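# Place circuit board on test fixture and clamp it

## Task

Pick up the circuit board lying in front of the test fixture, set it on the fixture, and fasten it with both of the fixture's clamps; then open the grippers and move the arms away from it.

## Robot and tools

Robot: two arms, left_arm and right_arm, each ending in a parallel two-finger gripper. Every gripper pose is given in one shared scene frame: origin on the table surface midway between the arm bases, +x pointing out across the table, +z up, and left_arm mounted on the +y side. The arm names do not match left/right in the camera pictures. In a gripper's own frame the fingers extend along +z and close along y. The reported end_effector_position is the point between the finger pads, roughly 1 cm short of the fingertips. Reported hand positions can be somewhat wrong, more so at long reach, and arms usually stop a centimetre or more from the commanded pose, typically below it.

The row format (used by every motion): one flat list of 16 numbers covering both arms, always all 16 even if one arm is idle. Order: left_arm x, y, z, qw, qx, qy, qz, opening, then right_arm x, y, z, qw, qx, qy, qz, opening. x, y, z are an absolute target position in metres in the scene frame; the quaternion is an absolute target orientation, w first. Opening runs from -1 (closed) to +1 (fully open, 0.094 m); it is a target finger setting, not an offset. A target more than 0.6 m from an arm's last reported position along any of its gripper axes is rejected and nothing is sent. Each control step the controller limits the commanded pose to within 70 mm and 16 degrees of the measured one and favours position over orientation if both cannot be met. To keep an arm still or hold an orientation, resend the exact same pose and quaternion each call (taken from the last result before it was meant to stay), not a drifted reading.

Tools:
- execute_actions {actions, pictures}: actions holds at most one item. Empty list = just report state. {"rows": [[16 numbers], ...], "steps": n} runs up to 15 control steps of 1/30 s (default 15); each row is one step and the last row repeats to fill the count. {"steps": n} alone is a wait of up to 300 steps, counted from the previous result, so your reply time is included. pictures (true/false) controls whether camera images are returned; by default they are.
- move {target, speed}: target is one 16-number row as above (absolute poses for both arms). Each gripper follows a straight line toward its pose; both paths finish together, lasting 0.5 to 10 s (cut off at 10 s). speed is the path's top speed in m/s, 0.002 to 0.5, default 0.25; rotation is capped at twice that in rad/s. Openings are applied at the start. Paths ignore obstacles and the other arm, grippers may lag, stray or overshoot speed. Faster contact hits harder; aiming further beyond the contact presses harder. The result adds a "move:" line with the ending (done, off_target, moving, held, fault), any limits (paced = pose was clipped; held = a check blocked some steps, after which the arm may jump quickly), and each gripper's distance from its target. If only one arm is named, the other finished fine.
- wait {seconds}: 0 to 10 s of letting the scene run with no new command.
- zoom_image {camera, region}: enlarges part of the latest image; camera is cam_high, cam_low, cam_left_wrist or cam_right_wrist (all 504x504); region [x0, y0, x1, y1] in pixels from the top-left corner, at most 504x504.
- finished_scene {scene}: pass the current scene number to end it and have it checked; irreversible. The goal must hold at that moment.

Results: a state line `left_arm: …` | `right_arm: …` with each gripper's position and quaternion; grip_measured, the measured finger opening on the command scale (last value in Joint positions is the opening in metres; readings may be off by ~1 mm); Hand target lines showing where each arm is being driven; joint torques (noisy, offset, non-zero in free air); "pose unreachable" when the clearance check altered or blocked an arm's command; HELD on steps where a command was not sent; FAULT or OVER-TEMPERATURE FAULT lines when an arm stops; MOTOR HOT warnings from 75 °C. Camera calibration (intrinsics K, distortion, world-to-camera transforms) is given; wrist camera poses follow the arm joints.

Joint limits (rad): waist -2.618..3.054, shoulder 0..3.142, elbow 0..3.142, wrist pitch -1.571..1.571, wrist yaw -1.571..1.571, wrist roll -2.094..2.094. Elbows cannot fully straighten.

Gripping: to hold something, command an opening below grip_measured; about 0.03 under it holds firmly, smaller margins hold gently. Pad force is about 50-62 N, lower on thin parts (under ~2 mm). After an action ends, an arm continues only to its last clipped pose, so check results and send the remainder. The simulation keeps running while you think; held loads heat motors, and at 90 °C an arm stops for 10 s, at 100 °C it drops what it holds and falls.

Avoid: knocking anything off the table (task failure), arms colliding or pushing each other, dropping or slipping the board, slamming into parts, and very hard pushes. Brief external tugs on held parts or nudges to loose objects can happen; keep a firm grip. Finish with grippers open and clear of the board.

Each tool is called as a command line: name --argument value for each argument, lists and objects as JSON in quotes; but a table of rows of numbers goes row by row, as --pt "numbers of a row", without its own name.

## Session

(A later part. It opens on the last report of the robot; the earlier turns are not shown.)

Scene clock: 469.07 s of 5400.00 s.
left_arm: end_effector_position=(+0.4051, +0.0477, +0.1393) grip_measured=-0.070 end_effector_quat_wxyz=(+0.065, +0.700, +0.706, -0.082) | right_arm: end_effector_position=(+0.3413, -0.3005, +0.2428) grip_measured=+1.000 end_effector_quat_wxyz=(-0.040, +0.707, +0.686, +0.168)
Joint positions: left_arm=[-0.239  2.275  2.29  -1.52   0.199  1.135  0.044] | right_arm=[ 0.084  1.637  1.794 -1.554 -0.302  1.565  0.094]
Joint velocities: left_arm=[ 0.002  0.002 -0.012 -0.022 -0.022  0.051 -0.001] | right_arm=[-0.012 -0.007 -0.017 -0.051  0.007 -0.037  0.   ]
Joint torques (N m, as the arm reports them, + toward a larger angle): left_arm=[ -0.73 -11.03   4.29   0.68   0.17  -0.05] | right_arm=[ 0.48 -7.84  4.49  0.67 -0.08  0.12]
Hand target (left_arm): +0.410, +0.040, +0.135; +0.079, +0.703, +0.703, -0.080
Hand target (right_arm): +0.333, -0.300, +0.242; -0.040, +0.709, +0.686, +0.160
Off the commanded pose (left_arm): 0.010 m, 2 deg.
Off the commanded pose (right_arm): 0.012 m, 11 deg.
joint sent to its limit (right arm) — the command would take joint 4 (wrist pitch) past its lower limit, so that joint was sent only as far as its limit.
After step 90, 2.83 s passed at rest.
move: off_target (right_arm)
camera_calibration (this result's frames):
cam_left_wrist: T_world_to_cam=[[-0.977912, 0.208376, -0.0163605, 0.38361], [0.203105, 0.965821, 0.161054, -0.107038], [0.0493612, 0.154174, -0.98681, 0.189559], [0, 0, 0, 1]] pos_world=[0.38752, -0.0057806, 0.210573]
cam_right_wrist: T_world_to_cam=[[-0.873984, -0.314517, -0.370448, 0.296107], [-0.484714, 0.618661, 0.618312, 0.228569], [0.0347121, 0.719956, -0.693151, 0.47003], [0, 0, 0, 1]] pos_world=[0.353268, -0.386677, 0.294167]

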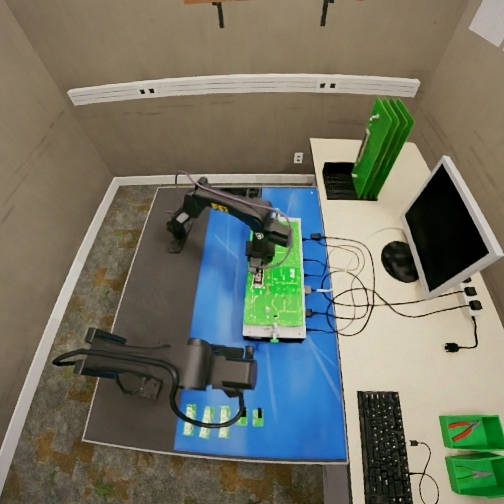

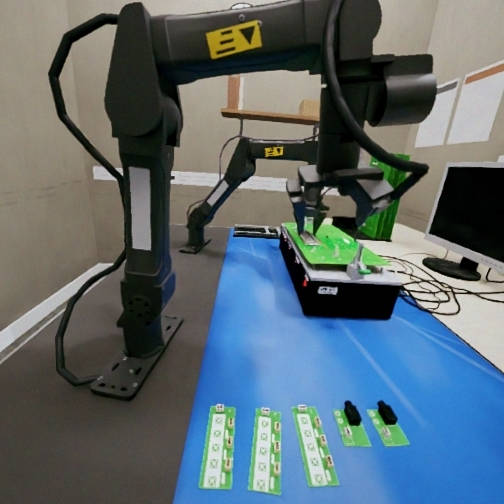

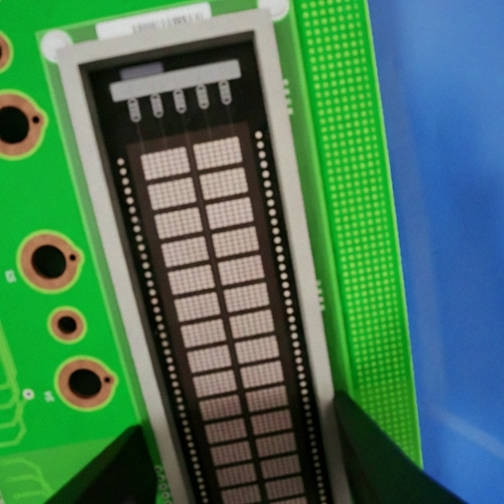

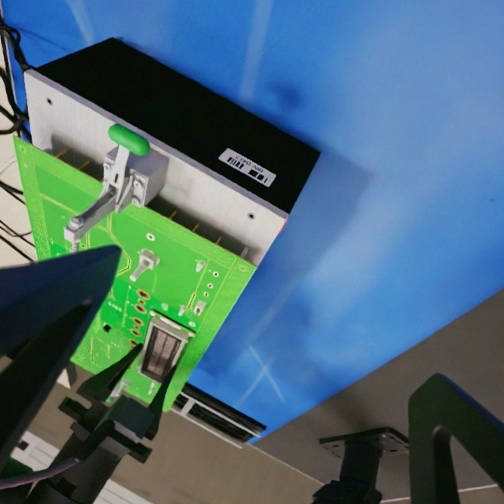

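move --target '[0.418,0.04,0.152,0.08,0.703,0.703,-0.08,-0.2,0.33,-0.30,0.24,-0.1,0.7,0.7,0.1,1]' --speed 0.02

move --target '[0.418,0.04,0.132,0.08,0.703,0.703,-0.08,-0.2,0.33,-0.30,0.24,-0.1,0.7,0.7,0.1,1]' --speed 0.02

zoom_image --camera "cam_high" --region '[230,200,330,350]'

zoom_image --camera "cam_right_wrist" --region '[0,100,300,340]'

Scene clock: 486.90 s of 5400.00 s.
left_arm: end_effector_position=(+0.4132, +0.0449, +0.1430) grip_measured=-0.070 end_effector_quat_wxyz=(+0.071, +0.701, +0.706, -0.078) | right_arm: end_effector_position=(+0.3391, -0.3009, +0.2382) grip_measured=+1.000 end_effector_quat_wxyz=(-0.045, +0.709, +0.685, +0.162)
Joint positions: left_arm=[-0.239  2.319  2.381 -1.555  0.195  1.135  0.044] | right_arm=[ 0.084  1.637  1.778 -1.554 -0.299  1.567  0.094]
Joint velocities: left_arm=[-0.002  0.012 -0.002 -0.022 -0.007 -0.066 -0.   ] | right_arm=[-0.002 -0.007  0.007  0.007  0.095 -0.022  0.   ]
Joint torques (N m, as the arm reports them, + toward a larger angle): left_arm=[ -0.08 -10.81   8.85   0.26   0.29  -0.07] | right_arm=[ 0.39 -8.34  4.48  0.64 -0.05 -0.01]
Hand target (left_arm): +0.418, +0.040, +0.152; +0.088, +0.702, +0.703, -0.077
Hand target (right_arm): +0.330, -0.300, +0.239; -0.043, +0.706, +0.689, +0.157
Off the commanded pose (left_arm): 0.011 m, 1 deg.
Off the commanded pose (right_arm): 0.009 m, 10 deg.
joint sent to its limit (left arm) — the command would take joint 4 (wrist pitch) past its lower limit, so that joint was sent only as far as its limit.
joint sent to its limit (right arm) — the command would take joint 4 (wrist pitch) past its lower limit, so that joint was sent only as far as its limit.
After step 90, 10.00 s passed at rest.
move: off_target (left_arm, right_arm)
camera_calibration (this result's frames):
cam_left_wrist: T_world_to_cam=[[-0.977672, 0.20805, -0.0295434, 0.393926], [0.200678, 0.966096, 0.162439, -0.105781], [0.0623371, 0.152883, -0.986276, 0.187926], [0, 0, 0, 1]] pos_world=[0.394643, -0.00849197, 0.214168]
cam_right_wrist: T_world_to_cam=[[-0.880773, -0.313108, -0.355249, 0.291429], [-0.47289, 0.620806, 0.62528, 0.22548], [0.0247609, 0.718723, -0.694855, 0.470651], [0, 0, 0, 1]] pos_world=[0.351657, -0.386998, 0.289576]

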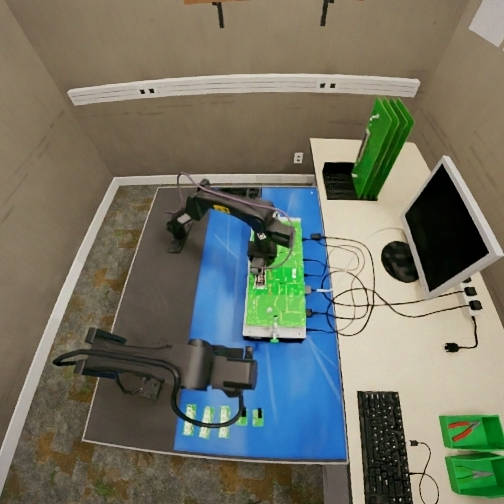

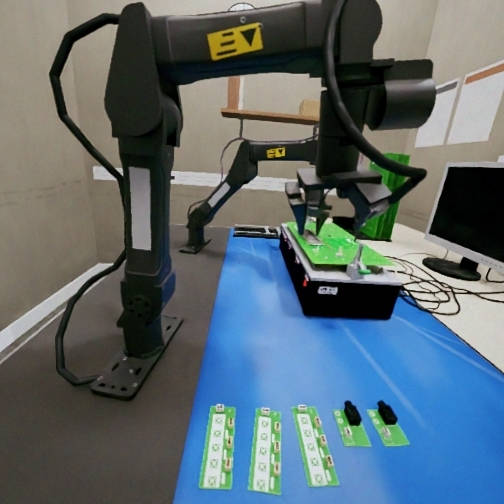

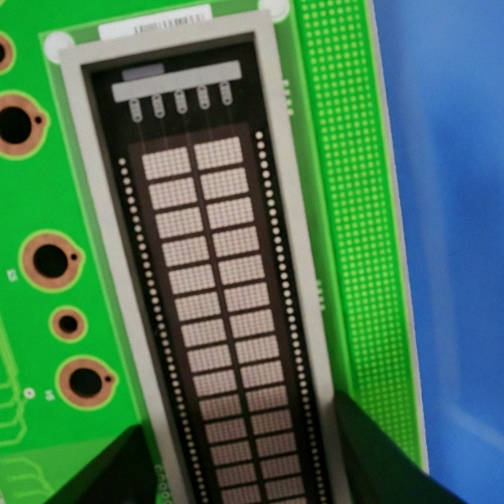

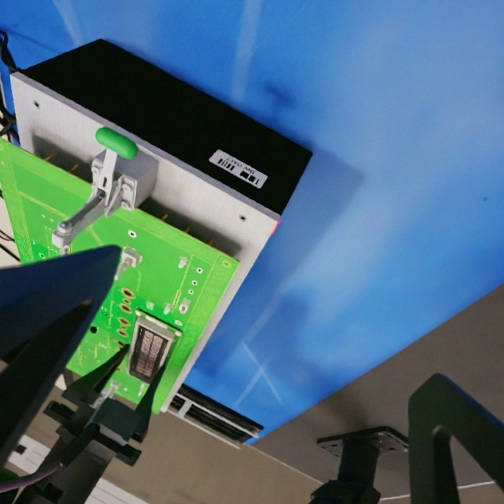

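Scene clock: 491.37 s of 5400.00 s.
left_arm: end_effector_position=(+0.4124, +0.0449, +0.1392) grip_measured=-0.070 end_effector_quat_wxyz=(+0.069, +0.701, +0.706, -0.079) | right_arm: end_effector_position=(+0.3391, -0.3009, +0.2382) grip_measured=+1.000 end_effector_quat_wxyz=(-0.045, +0.709, +0.685, +0.162)
Joint positions: left_arm=[-0.239  2.313  2.356 -1.539  0.197  1.135  0.044] | right_arm=[ 0.084  1.637  1.778 -1.554 -0.299  1.567  0.094]
Joint velocities: left_arm=[-0.007  0.002  0.012 -0.037 -0.007 -0.066  0.   ] | right_arm=[-0.022  0.017 -0.002  0.022  0.066 -0.095  0.   ]
Joint torques (N m, as the arm reports them, + toward a larger angle): left_arm=[  0.15 -11.02   4.1    0.63   0.22   0.05] | right_arm=[ 0.37 -8.32  4.52  0.64 -0.05 -0.01]
Hand target (left_arm): +0.418, +0.040, +0.132; +0.079, +0.703, +0.703, -0.080
Hand target (right_arm): +0.330, -0.300, +0.239; -0.043, +0.706, +0.689, +0.157
Off the commanded pose (left_arm): 0.010 m, 1 deg.
Off the commanded pose (right_arm): 0.009 m, 10 deg.
joint sent to its limit (right arm) — the command would take joint 4 (wrist pitch) past its lower limit, so that joint was sent only as far as its limit.
move: off_target (right_arm)
camera_calibration (this result's frames):
cam_left_wrist: T_world_to_cam=[[-0.977767, 0.208192, -0.0250433, 0.392468], [0.201565, 0.96607, 0.161492, -0.105227], [0.0578149, 0.152854, -0.986556, 0.186156], [0, 0, 0, 1]] pos_world=[0.39419, -0.00850696, 0.210476]
cam_right_wrist: T_world_to_cam=[[-0.880773, -0.313108, -0.355249, 0.291429], [-0.47289, 0.620806, 0.62528, 0.22548], [0.0247609, 0.718723, -0.694855, 0.470651], [0, 0, 0, 1]] pos_world=[0.351657, -0.386998, 0.289576]

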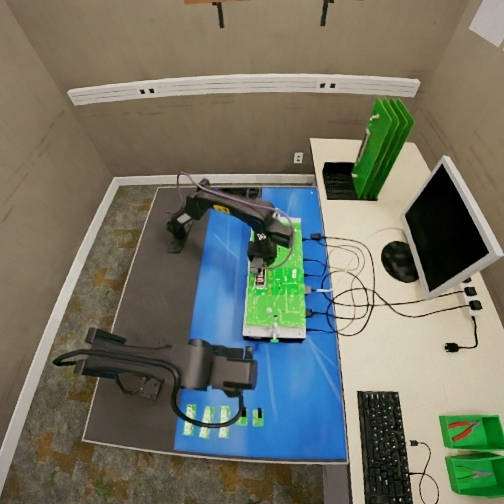

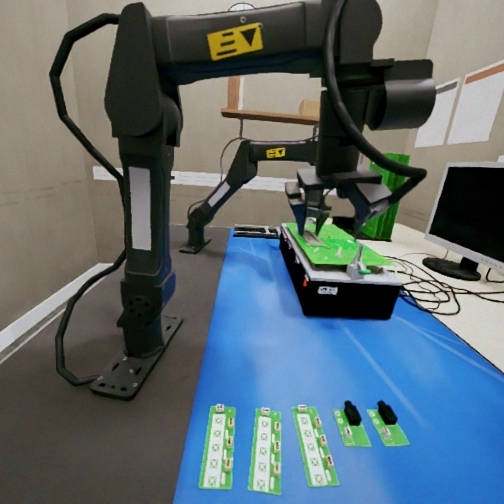

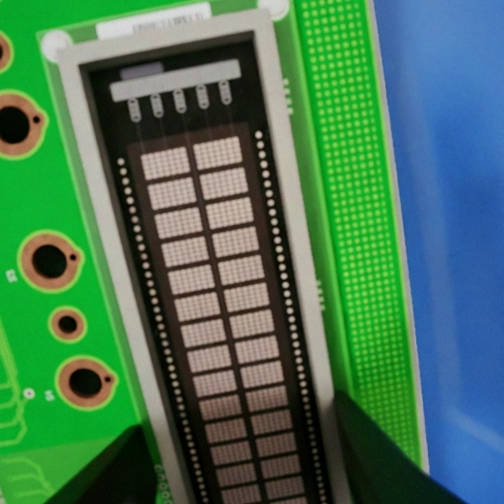

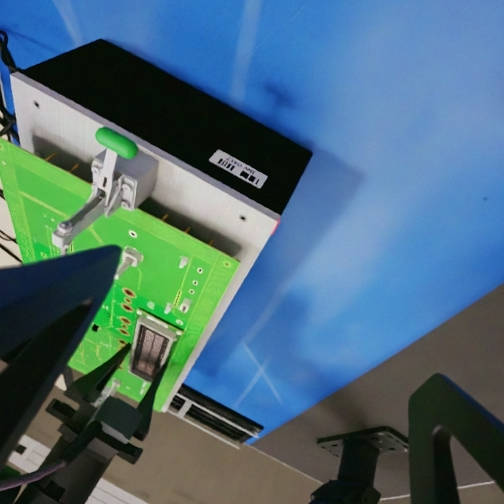

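Region (230, 200, 330, 350) of cam_high's 504x504 image, scaled by 3.360, with more detail than that image has.

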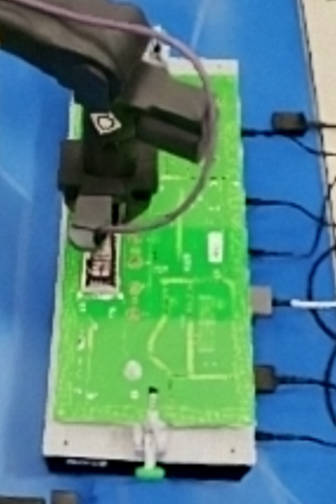

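Region (0, 100, 300, 340) of cam_right_wrist's 504x504 image, scaled by 1.680, with more detail than that image has; it fills the top 403 rows of this view, and the rest is white.

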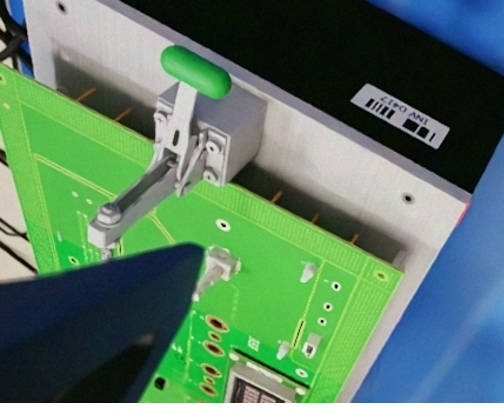

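move --target '[0.416,0.028,0.136,0.08,0.703,0.703,-0.08,-0.2,0.33,-0.30,0.24,-0.1,0.7,0.7,0.1,1]' --speed 0.005

zoom_image --camera "cam_right_wrist" --region '[0,100,300,340]'

Scene clock: 508.27 s of 5400.00 s.
left_arm: end_effector_position=(+0.4123, +0.0450, +0.1393) grip_measured=-0.070 end_effector_quat_wxyz=(+0.069, +0.700, +0.706, -0.080) | right_arm: end_effector_position=(+0.3391, -0.3009, +0.2382) grip_measured=+1.000 end_effector_quat_wxyz=(-0.045, +0.709, +0.685, +0.162)
Joint positions: left_arm=[-0.238  2.313  2.356 -1.54   0.198  1.134  0.044] | right_arm=[ 0.084  1.637  1.778 -1.554 -0.299  1.567  0.094]
Joint velocities: left_arm=[-0.007  0.007 -0.002  0.037 -0.022  0.007  0.   ] | right_arm=[-0.012 -0.002 -0.002 -0.051 -0.007 -0.037  0.   ]
Joint torques (N m, as the arm reports them, + toward a larger angle): left_arm=[ -1.52 -10.07   7.14   0.37   0.16  -0.14] | right_arm=[ 0.2  -7.2   5.37  0.64 -0.1  -0.01]
Hand target (left_arm): +0.414, +0.035, +0.137; +0.076, +0.702, +0.704, -0.080
Hand target (right_arm): +0.334, -0.300, +0.239; -0.045, +0.707, +0.688, +0.157
Off the commanded pose (left_arm): 0.018 m, 1 deg.
Off the commanded pose (right_arm): 0.009 m, 10 deg.
joint sent to its limit (right arm) — the command would take joint 4 (wrist pitch) past its lower limit, so that joint was sent only as far as its limit.
After step 90, 3.70 s passed at rest.
move: off_target (left_arm, right_arm; path cut at 10 s)
camera_calibration (this result's frames):
cam_left_wrist: T_world_to_cam=[[-0.978018, 0.207135, -0.0239799, 0.392309], [0.200718, 0.966346, 0.160898, -0.104886], [0.0565006, 0.152548, -0.98668, 0.186734], [0, 0, 0, 1]] pos_world=[0.394187, -0.00839023, 0.21053]
cam_right_wrist: T_world_to_cam=[[-0.880773, -0.313108, -0.355249, 0.291429], [-0.47289, 0.620806, 0.62528, 0.22548], [0.0247609, 0.718723, -0.694855, 0.470651], [0, 0, 0, 1]] pos_world=[0.351657, -0.386998, 0.289576]

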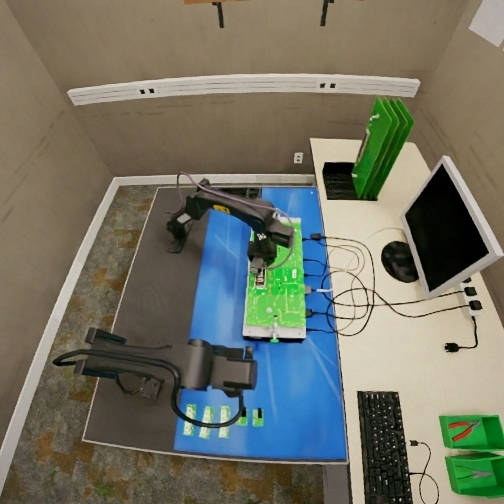

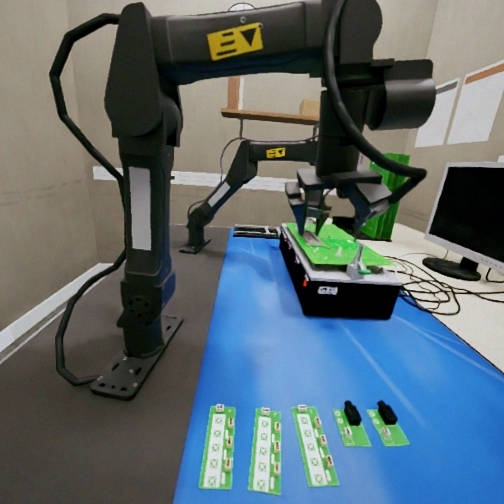

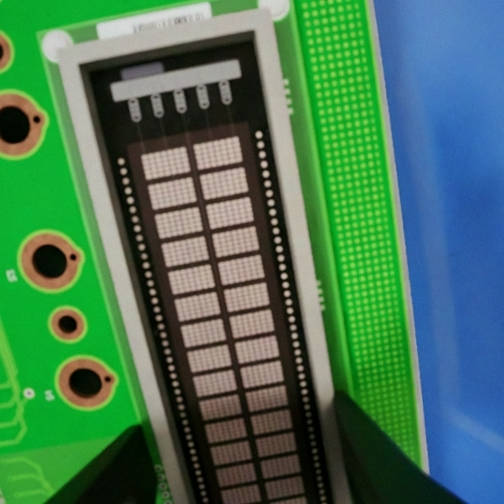

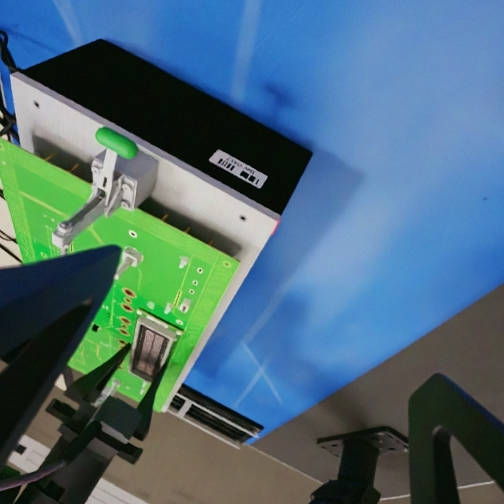

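Region (0, 100, 300, 340) of cam_right_wrist's 504x504 image, scaled by 1.680, with more detail than that image has; it fills the top 403 rows of this view, and the rest is white.

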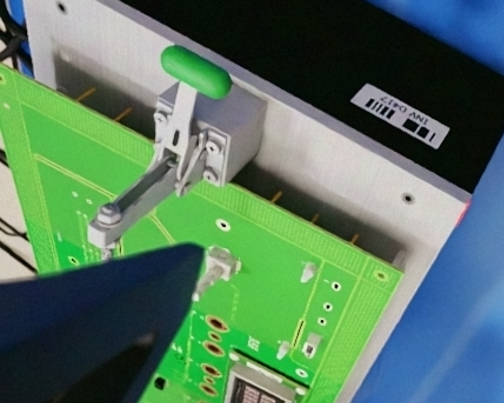

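move --target '[0.4123,0.045,0.139,0.069,0.70,0.706,-0.08,0.3,0.45,-0.33,0.15,-0.3,0.64,0.64,0.3,1]' --speed 0.1

move --target '[0.4123,0.07,0.175,0.08,0.703,0.703,-0.08,0.3,0.45,-0.33,0.15,-0.3,0.64,0.64,0.3,1]' --speed 0.05

zoom_image --camera "cam_right_wrist" --region '[60,150,430,420]'

zoom_image --camera "cam_high" --region '[230,200,330,350]'

Scene clock: 518.10 s of 5400.00 s.
left_arm: end_effector_position=(+0.4122, +0.0446, +0.1393) grip_measured=+0.298 end_effector_quat_wxyz=(+0.069, +0.700, +0.706, -0.081) | right_arm: end_effector_position=(+0.4406, -0.3275, +0.1389) grip_measured=+1.000 end_effector_quat_wxyz=(-0.266, +0.664, +0.628, +0.306)
Joint positions: left_arm=[-0.238  2.313  2.356 -1.54   0.2    1.134  0.061] | right_arm=[-0.156  2.236  1.998 -1.555 -0.812  1.227  0.094]
Joint velocities: left_arm=[-0.012 -0.022  0.002 -0.022 -0.007 -0.037  0.   ] | right_arm=[ 0.002 -0.012  0.002 -0.037 -0.037 -0.066  0.   ]
Joint torques (N m, as the arm reports them, + toward a larger angle): left_arm=[  0.2  -11.39   5.82   0.32   0.1   -0.05] | right_arm=[ -0.52 -10.73   8.54  -0.03  -0.62  -0.04]
Hand target (left_arm): +0.412, +0.045, +0.139; +0.069, +0.700, +0.706, -0.080
Hand target (right_arm): +0.447, -0.330, +0.147; -0.259, +0.659, +0.629, +0.322
Off the commanded pose (left_arm): 0.000 m, 0 deg.
Off the commanded pose (right_arm): 0.015 m, 5 deg.
joint sent to its limit (right arm) — the command would take joint 4 (wrist pitch) past its lower limit, so that joint was sent only as far as its limit.
After step 90, 3.43 s passed at rest.
move: off_target (right_arm)
camera_calibration (this result's frames):
cam_left_wrist: T_world_to_cam=[[-0.978, 0.207227, -0.0239528, 0.392311], [0.200922, 0.96662, 0.158984, -0.104388], [0.0560989, 0.150673, -0.986991, 0.187154], [0, 0, 0, 1]] pos_world=[0.394155, -0.00859303, 0.210712]
cam_right_wrist: T_world_to_cam=[[-0.906402, -0.141187, -0.398122, 0.410795], [-0.41905, 0.181808, 0.889574, 0.147949], [-0.0532148, 0.973146, -0.223955, 0.470567], [0, 0, 0, 1]] pos_world=[0.459385, -0.426829, 0.13732]

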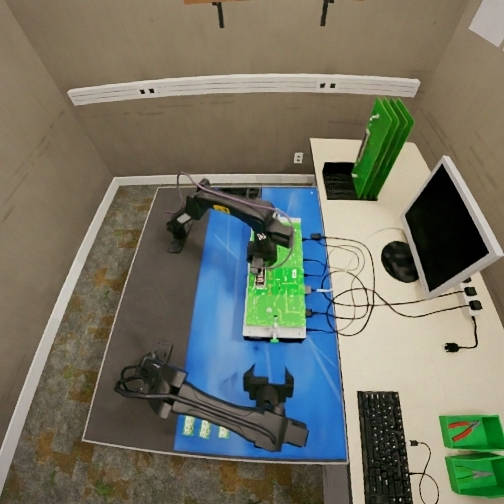

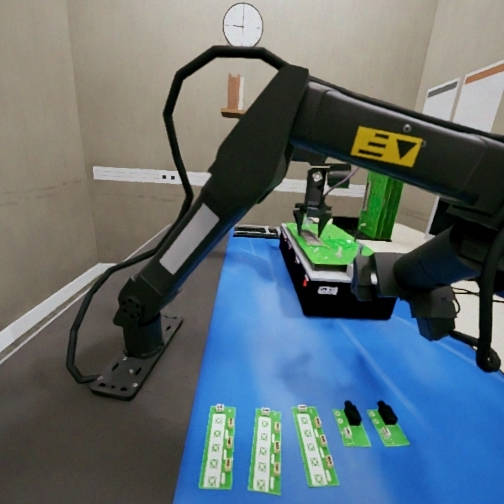

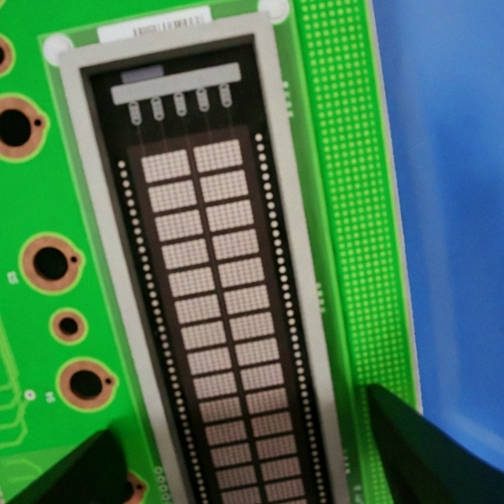

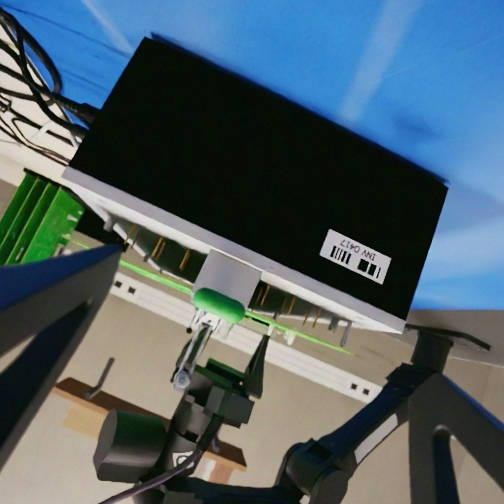

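Scene clock: 519.30 s of 5400.00 s.
left_arm: end_effector_position=(+0.4201, +0.0667, +0.1729) grip_measured=+0.298 end_effector_quat_wxyz=(+0.108, +0.699, +0.704, -0.062) | right_arm: end_effector_position=(+0.4443, -0.3278, +0.1439) grip_measured=+1.000 end_effector_quat_wxyz=(-0.260, +0.661, +0.630, +0.313)
Joint positions: left_arm=[-0.187  2.236  2.356 -1.54   0.2    1.179  0.061] | right_arm=[-0.156  2.236  2.017 -1.556 -0.819  1.227  0.094]
Joint velocities: left_arm=[-0.017  0.002  0.012 -0.037 -0.037  0.022 -0.   ] | right_arm=[ 0.002  0.002  0.002 -0.007  0.051 -0.007  0.   ]
Joint torques (N m, as the arm reports them, + toward a larger angle): left_arm=[  0.42 -12.09   4.18   0.26   0.23  -0.02] | right_arm=[ -0.52 -10.64   8.25   0.01  -0.59   0.  ]
Hand target (left_arm): +0.412, +0.070, +0.175; +0.101, +0.700, +0.704, -0.071
Hand target (right_arm): +0.450, -0.330, +0.150; -0.257, +0.659, +0.628, +0.325
Off the commanded pose (left_arm): 0.009 m, 4 deg.
Off the commanded pose (right_arm): 0.009 m, 5 deg.
joint sent to its limit (left arm) — the command would take joint 4 (wrist pitch) past its lower limit, so that joint was sent only as far as its limit.
joint sent to its limit (right arm) — the command would take joint 4 (wrist pitch) past its lower limit, so that joint was sent only as far as its limit.
move: off_target (left_arm, right_arm)
camera_calibration (this result's frames):
cam_left_wrist: T_world_to_cam=[[-0.974218, 0.197959, -0.108217, 0.409877], [0.181358, 0.972479, 0.146265, -0.122603], [0.134193, 0.122868, -0.983309, 0.184904], [0, 0, 0, 1]] pos_world=[0.396732, 0.0153716, 0.244106]
cam_right_wrist: T_world_to_cam=[[-0.898643, -0.139271, -0.415987, 0.41584], [-0.43612, 0.1813, 0.881436, 0.153692], [-0.0473402, 0.973516, -0.223663, 0.469564], [0, 0, 0, 1]] pos_world=[0.462948, -0.427078, 0.142538]

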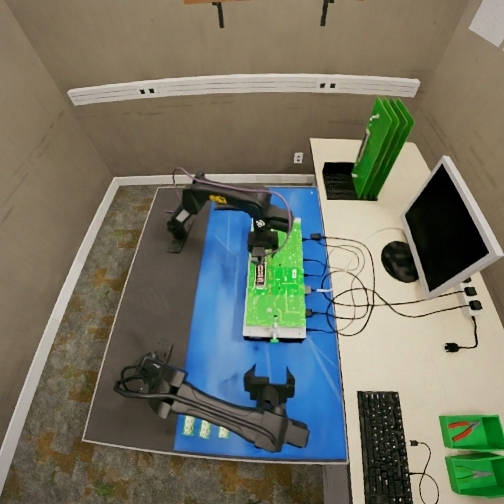

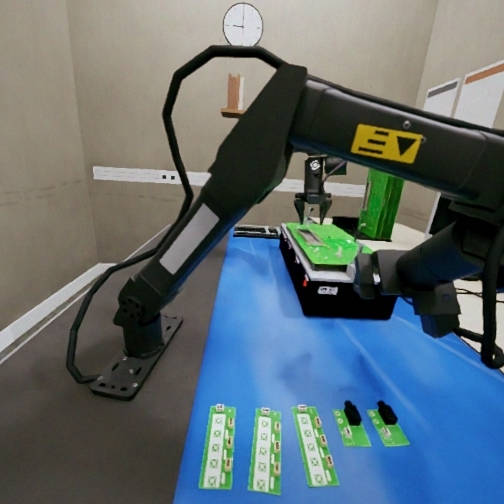

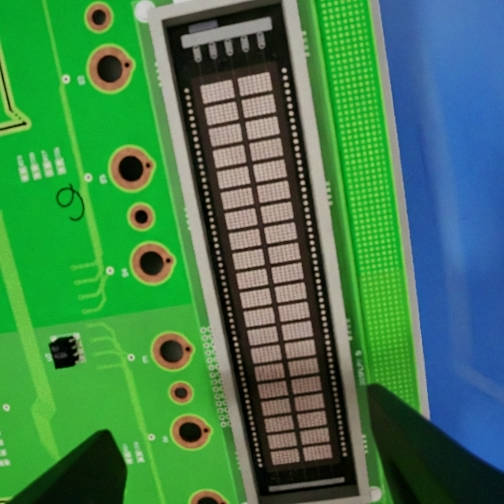

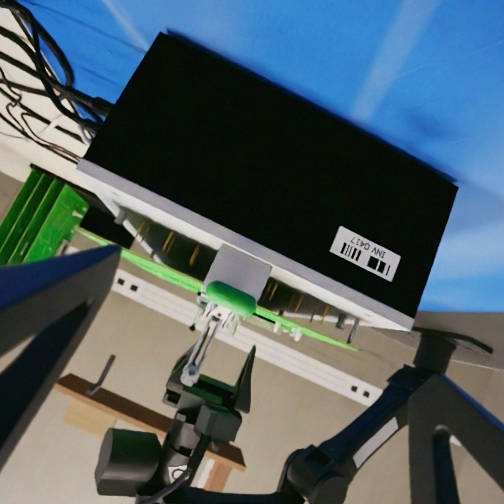

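Region (60, 150, 430, 420) of cam_right_wrist's 504x504 image, scaled by 1.362, with more detail than that image has; it fills the top 368 rows of this view, and the rest is white.

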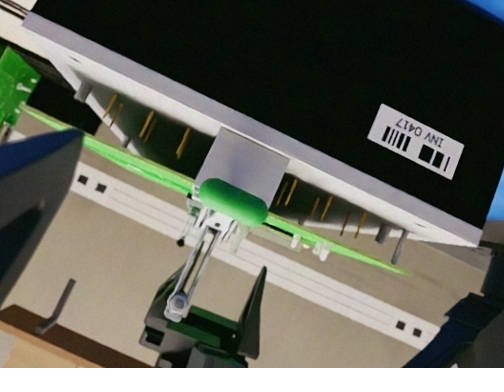

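Region (230, 200, 330, 350) of cam_high's 504x504 image, scaled by 3.360, with more detail than that image has.

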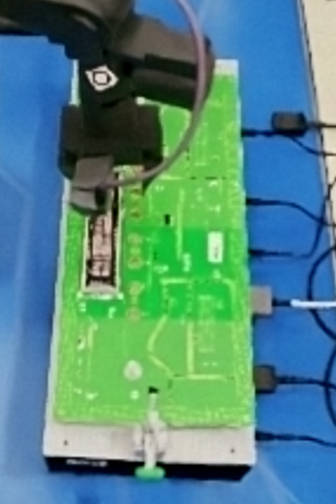

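move --target '[0.40,0.15,0.22,0.0,0.707,0.707,0.0,-1,0.46,-0.29,0.115,-0.3,0.64,0.64,0.3,-1]' --speed 0.1

move --target '[0.44,0.25,0.24,0.0,0.707,0.707,0.0,-1,0.468,-0.258,0.12,-0.3,0.64,0.64,0.3,-1]' --speed 0.08

Scene clock: 533.30 s of 5400.00 s.
left_arm: end_effector_position=(+0.4061, +0.1447, +0.2185) grip_measured=-0.982 end_effector_quat_wxyz=(+0.097, +0.701, +0.705, +0.047) | right_arm: end_effector_position=(+0.4522, -0.2935, +0.1092) grip_measured=-0.998 end_effector_quat_wxyz=(-0.304, +0.645, +0.640, +0.287)
Joint positions: left_arm=[-0.106  2.013  2.199 -1.541  0.009  1.277  0.001] | right_arm=[-0.072  2.351  2.058 -1.55  -0.829  1.24   0.   ]
Joint velocities: left_arm=[-0.007 -0.002  0.002 -0.022 -0.051  0.11   0.001] | right_arm=[-0.017  0.007  0.027 -0.022 -0.022  0.007 -0.   ]
Joint torques (N m, as the arm reports them, + toward a larger angle): left_arm=[  0.48 -10.35   4.34   0.39  -0.04   0.02] | right_arm=[  0.23 -11.19   8.3    0.01  -0.62   0.09]
Hand target (left_arm): +0.399, +0.150, +0.220; +0.088, +0.703, +0.704, +0.046
Hand target (right_arm): +0.460, -0.290, +0.115; -0.299, +0.640, +0.641, +0.300
Off the commanded pose (left_arm): 0.008 m, 12 deg.
Off the commanded pose (right_arm): 0.010 m, 2 deg.
joint sent to its limit (left arm) — the command would take joint 4 (wrist pitch) past its lower limit, so that joint was sent only as far as its limit.
After step 90, 9.33 s passed at rest.
move: off_target (left_arm)
camera_calibration (this result's frames):
cam_left_wrist: T_world_to_cam=[[-0.956496, 0.205924, -0.206668, 0.398882], [0.129656, 0.934617, 0.331179, -0.216477], [0.261353, 0.289975, -0.920657, 0.132595], [0, 0, 0, 1]] pos_world=[0.374943, 0.0817345, 0.276203]
cam_right_wrist: T_world_to_cam=[[-0.914478, -0.196056, -0.353966, 0.396983], [-0.381501, 0.1262, 0.915713, 0.136851], [-0.13486, 0.972438, -0.190203, 0.464408], [0, 0, 0, 1]] pos_world=[0.477871, -0.391048, 0.103534]

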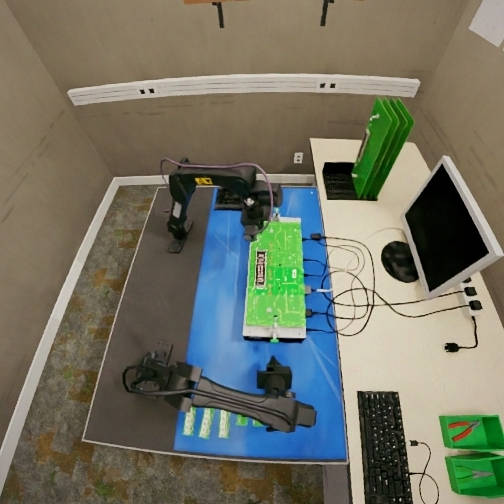

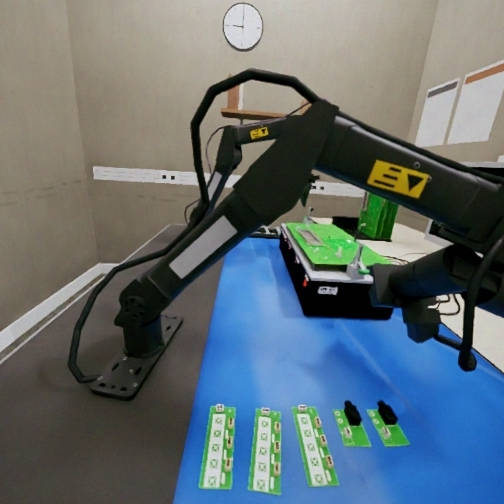

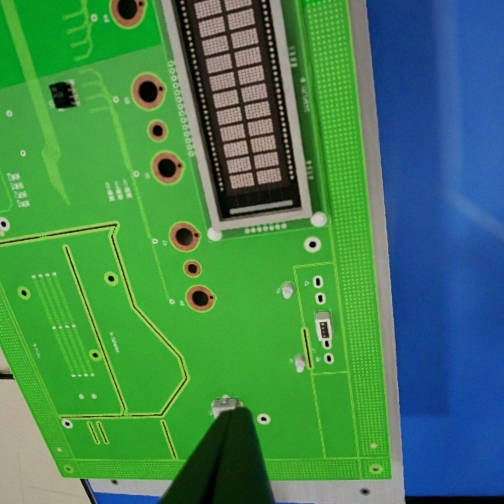

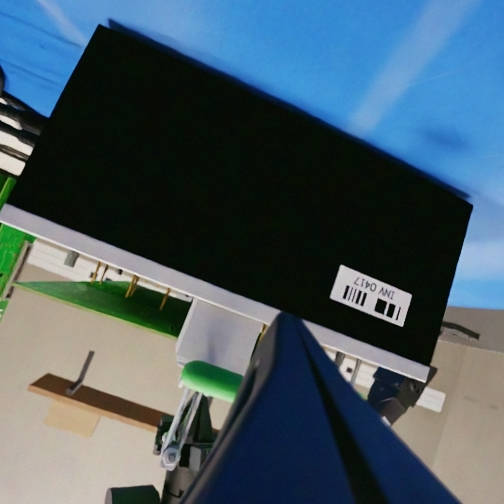

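Scene clock: 535.07 s of 5400.00 s.
left_arm: end_effector_position=(+0.4351, +0.2498, +0.2463) grip_measured=-0.982 end_effector_quat_wxyz=(+0.116, +0.695, +0.702, +0.102) | right_arm: end_effector_position=(+0.4614, -0.2628, +0.1083) grip_measured=-0.998 end_effector_quat_wxyz=(-0.308, +0.648, +0.637, +0.284)
Joint positions: left_arm=[ 0.152  2.013  2.295 -1.541  0.008  1.529  0.001] | right_arm=[ 0.001  2.351  2.058 -1.481 -0.846  1.351  0.   ]
Joint velocities: left_arm=[-0.032 -0.007 -0.007 -0.007  0.037  0.081  0.001] | right_arm=[ 0.002 -0.002 -0.012 -0.007 -0.037  0.007 -0.   ]
Joint torques (N m, as the arm reports them, + toward a larger angle): left_arm=[ 0.13 -6.59  7.35  0.55  0.    0.01] | right_arm=[  0.46 -12.62   8.09   0.19  -0.63   0.08]
Hand target (left_arm): +0.438, +0.251, +0.240; +0.107, +0.699, +0.701, +0.097
Hand target (right_arm): +0.468, -0.258, +0.120; -0.299, +0.641, +0.640, +0.301
Off the commanded pose (left_arm): 0.008 m, 18 deg; orientation clipped at the last step of the last action.
Off the commanded pose (right_arm): 0.014 m, 2 deg.
joint sent to its limit (left arm) — the command would take joint 4 (wrist pitch) past its lower limit, so that joint was sent only as far as its limit.
move: off_target (left_arm, right_arm); limits=paced
camera_calibration (this result's frames):
cam_left_wrist: T_world_to_cam=[[-0.932738, 0.204317, -0.297077, 0.423029], [0.0775105, 0.918305, 0.388211, -0.314971], [0.352125, 0.339072, -0.872375, 0.0564146], [0, 0, 0, 1]] pos_world=[0.399124, 0.183679, 0.297162]
cam_right_wrist: T_world_to_cam=[[-0.919878, -0.192487, -0.341721, 0.413244], [-0.368624, 0.126761, 0.920895, 0.130972], [-0.133944, 0.973078, -0.18756, 0.435093], [0, 0, 0, 1]] pos_world=[0.486691, -0.360438, 0.102209]

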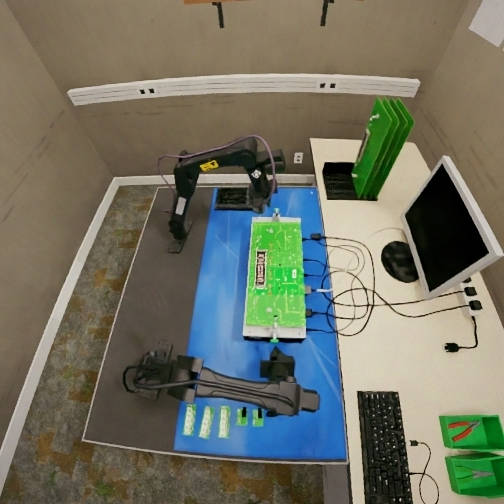

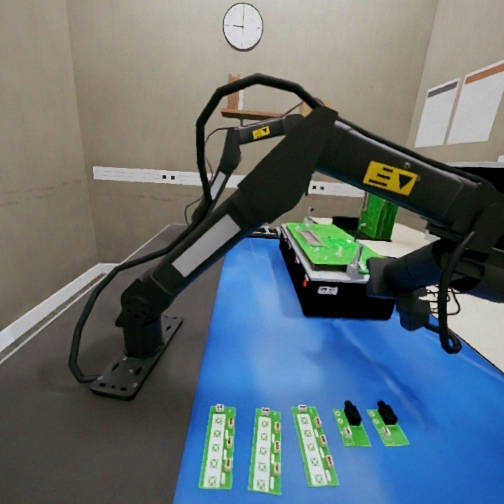

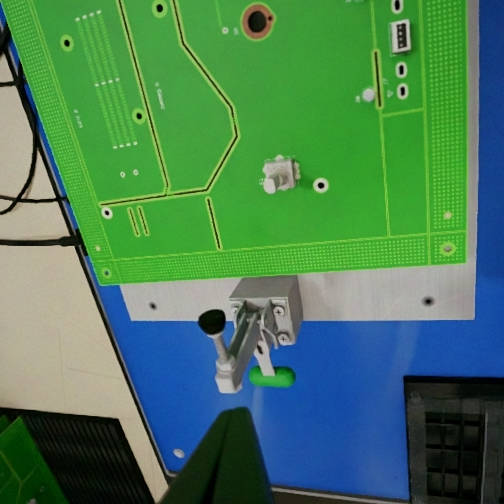

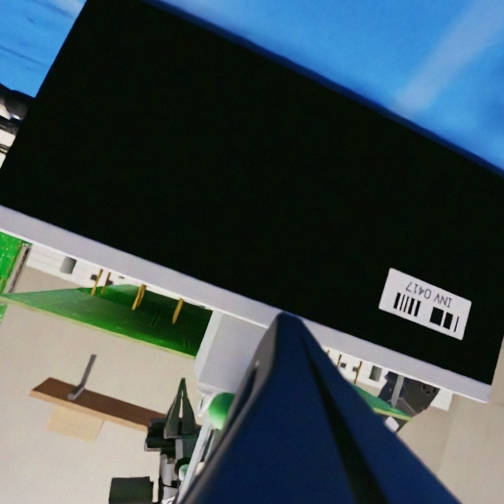

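move --target '[0.44,0.25,0.24,0.1,0.7,0.7,0.1,-1,0.462,-0.252,0.16,-0.3,0.64,0.64,0.3,-1]' --speed 0.03

Scene clock: 543.60 s of 5400.00 s.
left_arm: end_effector_position=(+0.4381, +0.2524, +0.2415) grip_measured=-0.982 end_effector_quat_wxyz=(+0.107, +0.696, +0.702, +0.105) | right_arm: end_effector_position=(+0.4599, -0.2579, +0.1402) grip_measured=-0.998 end_effector_quat_wxyz=(-0.304, +0.651, +0.634, +0.288)
Joint positions: left_arm=[ 0.152  2.031  2.303 -1.542 -0.007  1.532  0.001] | right_arm=[ 0.011  2.315  2.124 -1.552 -0.85   1.383  0.   ]
Joint velocities: left_arm=[ 0.007  0.007 -0.002  0.022  0.037 -0.007  0.002] | right_arm=[-0.022  0.002 -0.017  0.007  0.051 -0.022 -0.   ]
Joint torques (N m, as the arm reports them, + toward a larger angle): left_arm=[-0.7  -7.6   7.45  0.58  0.07 -0.03] | right_arm=[  0.55 -13.54   8.39   0.04  -0.65   0.07]
Hand target (left_arm): +0.440, +0.250, +0.240; +0.103, +0.700, +0.700, +0.103
Hand target (right_arm): +0.462, -0.252, +0.160; -0.295, +0.642, +0.638, +0.304
Off the commanded pose (left_arm): 0.003 m, 1 deg.
Off the commanded pose (right_arm): 0.021 m, 2 deg.
joint sent to its limit (left arm) — the command would take joint 4 (wrist pitch) past its lower limit, so that joint was sent only as far as its limit.
joint sent to its limit (right arm) — the command would take joint 4 (wrist pitch) past its lower limit, so that joint was sent only as far as its limit.
After step 90, 3.47 s passed at rest.
move: off_target (right_arm)
camera_calibration (this result's frames):
cam_left_wrist: T_world_to_cam=[[-0.935736, 0.207707, -0.285053, 0.421476], [0.0801391, 0.912272, 0.401668, -0.318585], [0.343475, 0.353011, -0.870292, 0.0500838], [0, 0, 0, 1]] pos_world=[0.402719, 0.185412, 0.291696]
cam_right_wrist: T_world_to_cam=[[-0.919743, -0.181592, -0.347989, 0.427276], [-0.373484, 0.132128, 0.918178, 0.104382], [-0.120755, 0.974457, -0.189346, 0.430625], [0, 0, 0, 1]] pos_world=[0.483969, -0.355827, 0.134383]

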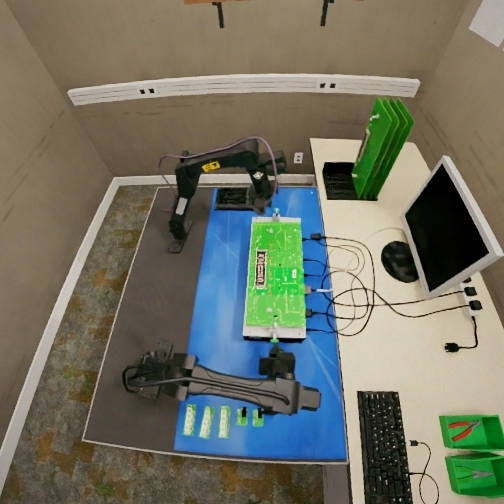

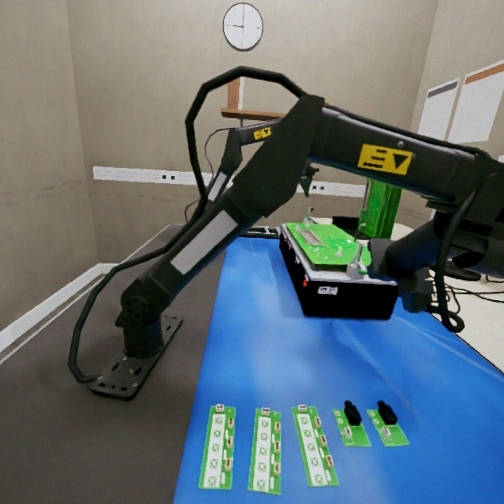

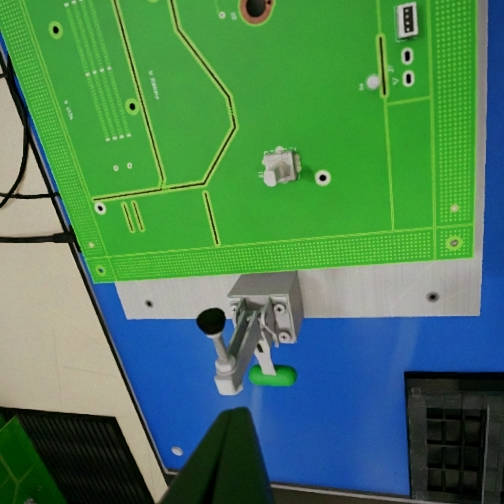

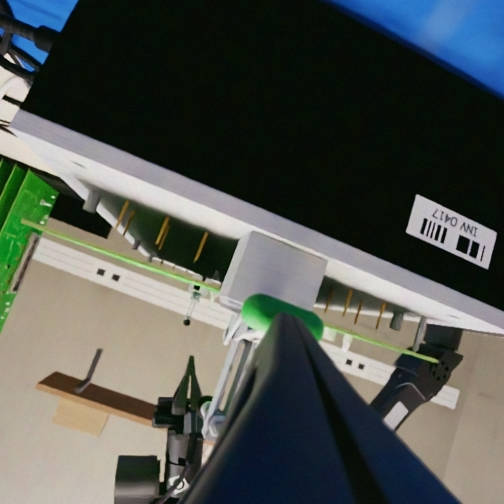

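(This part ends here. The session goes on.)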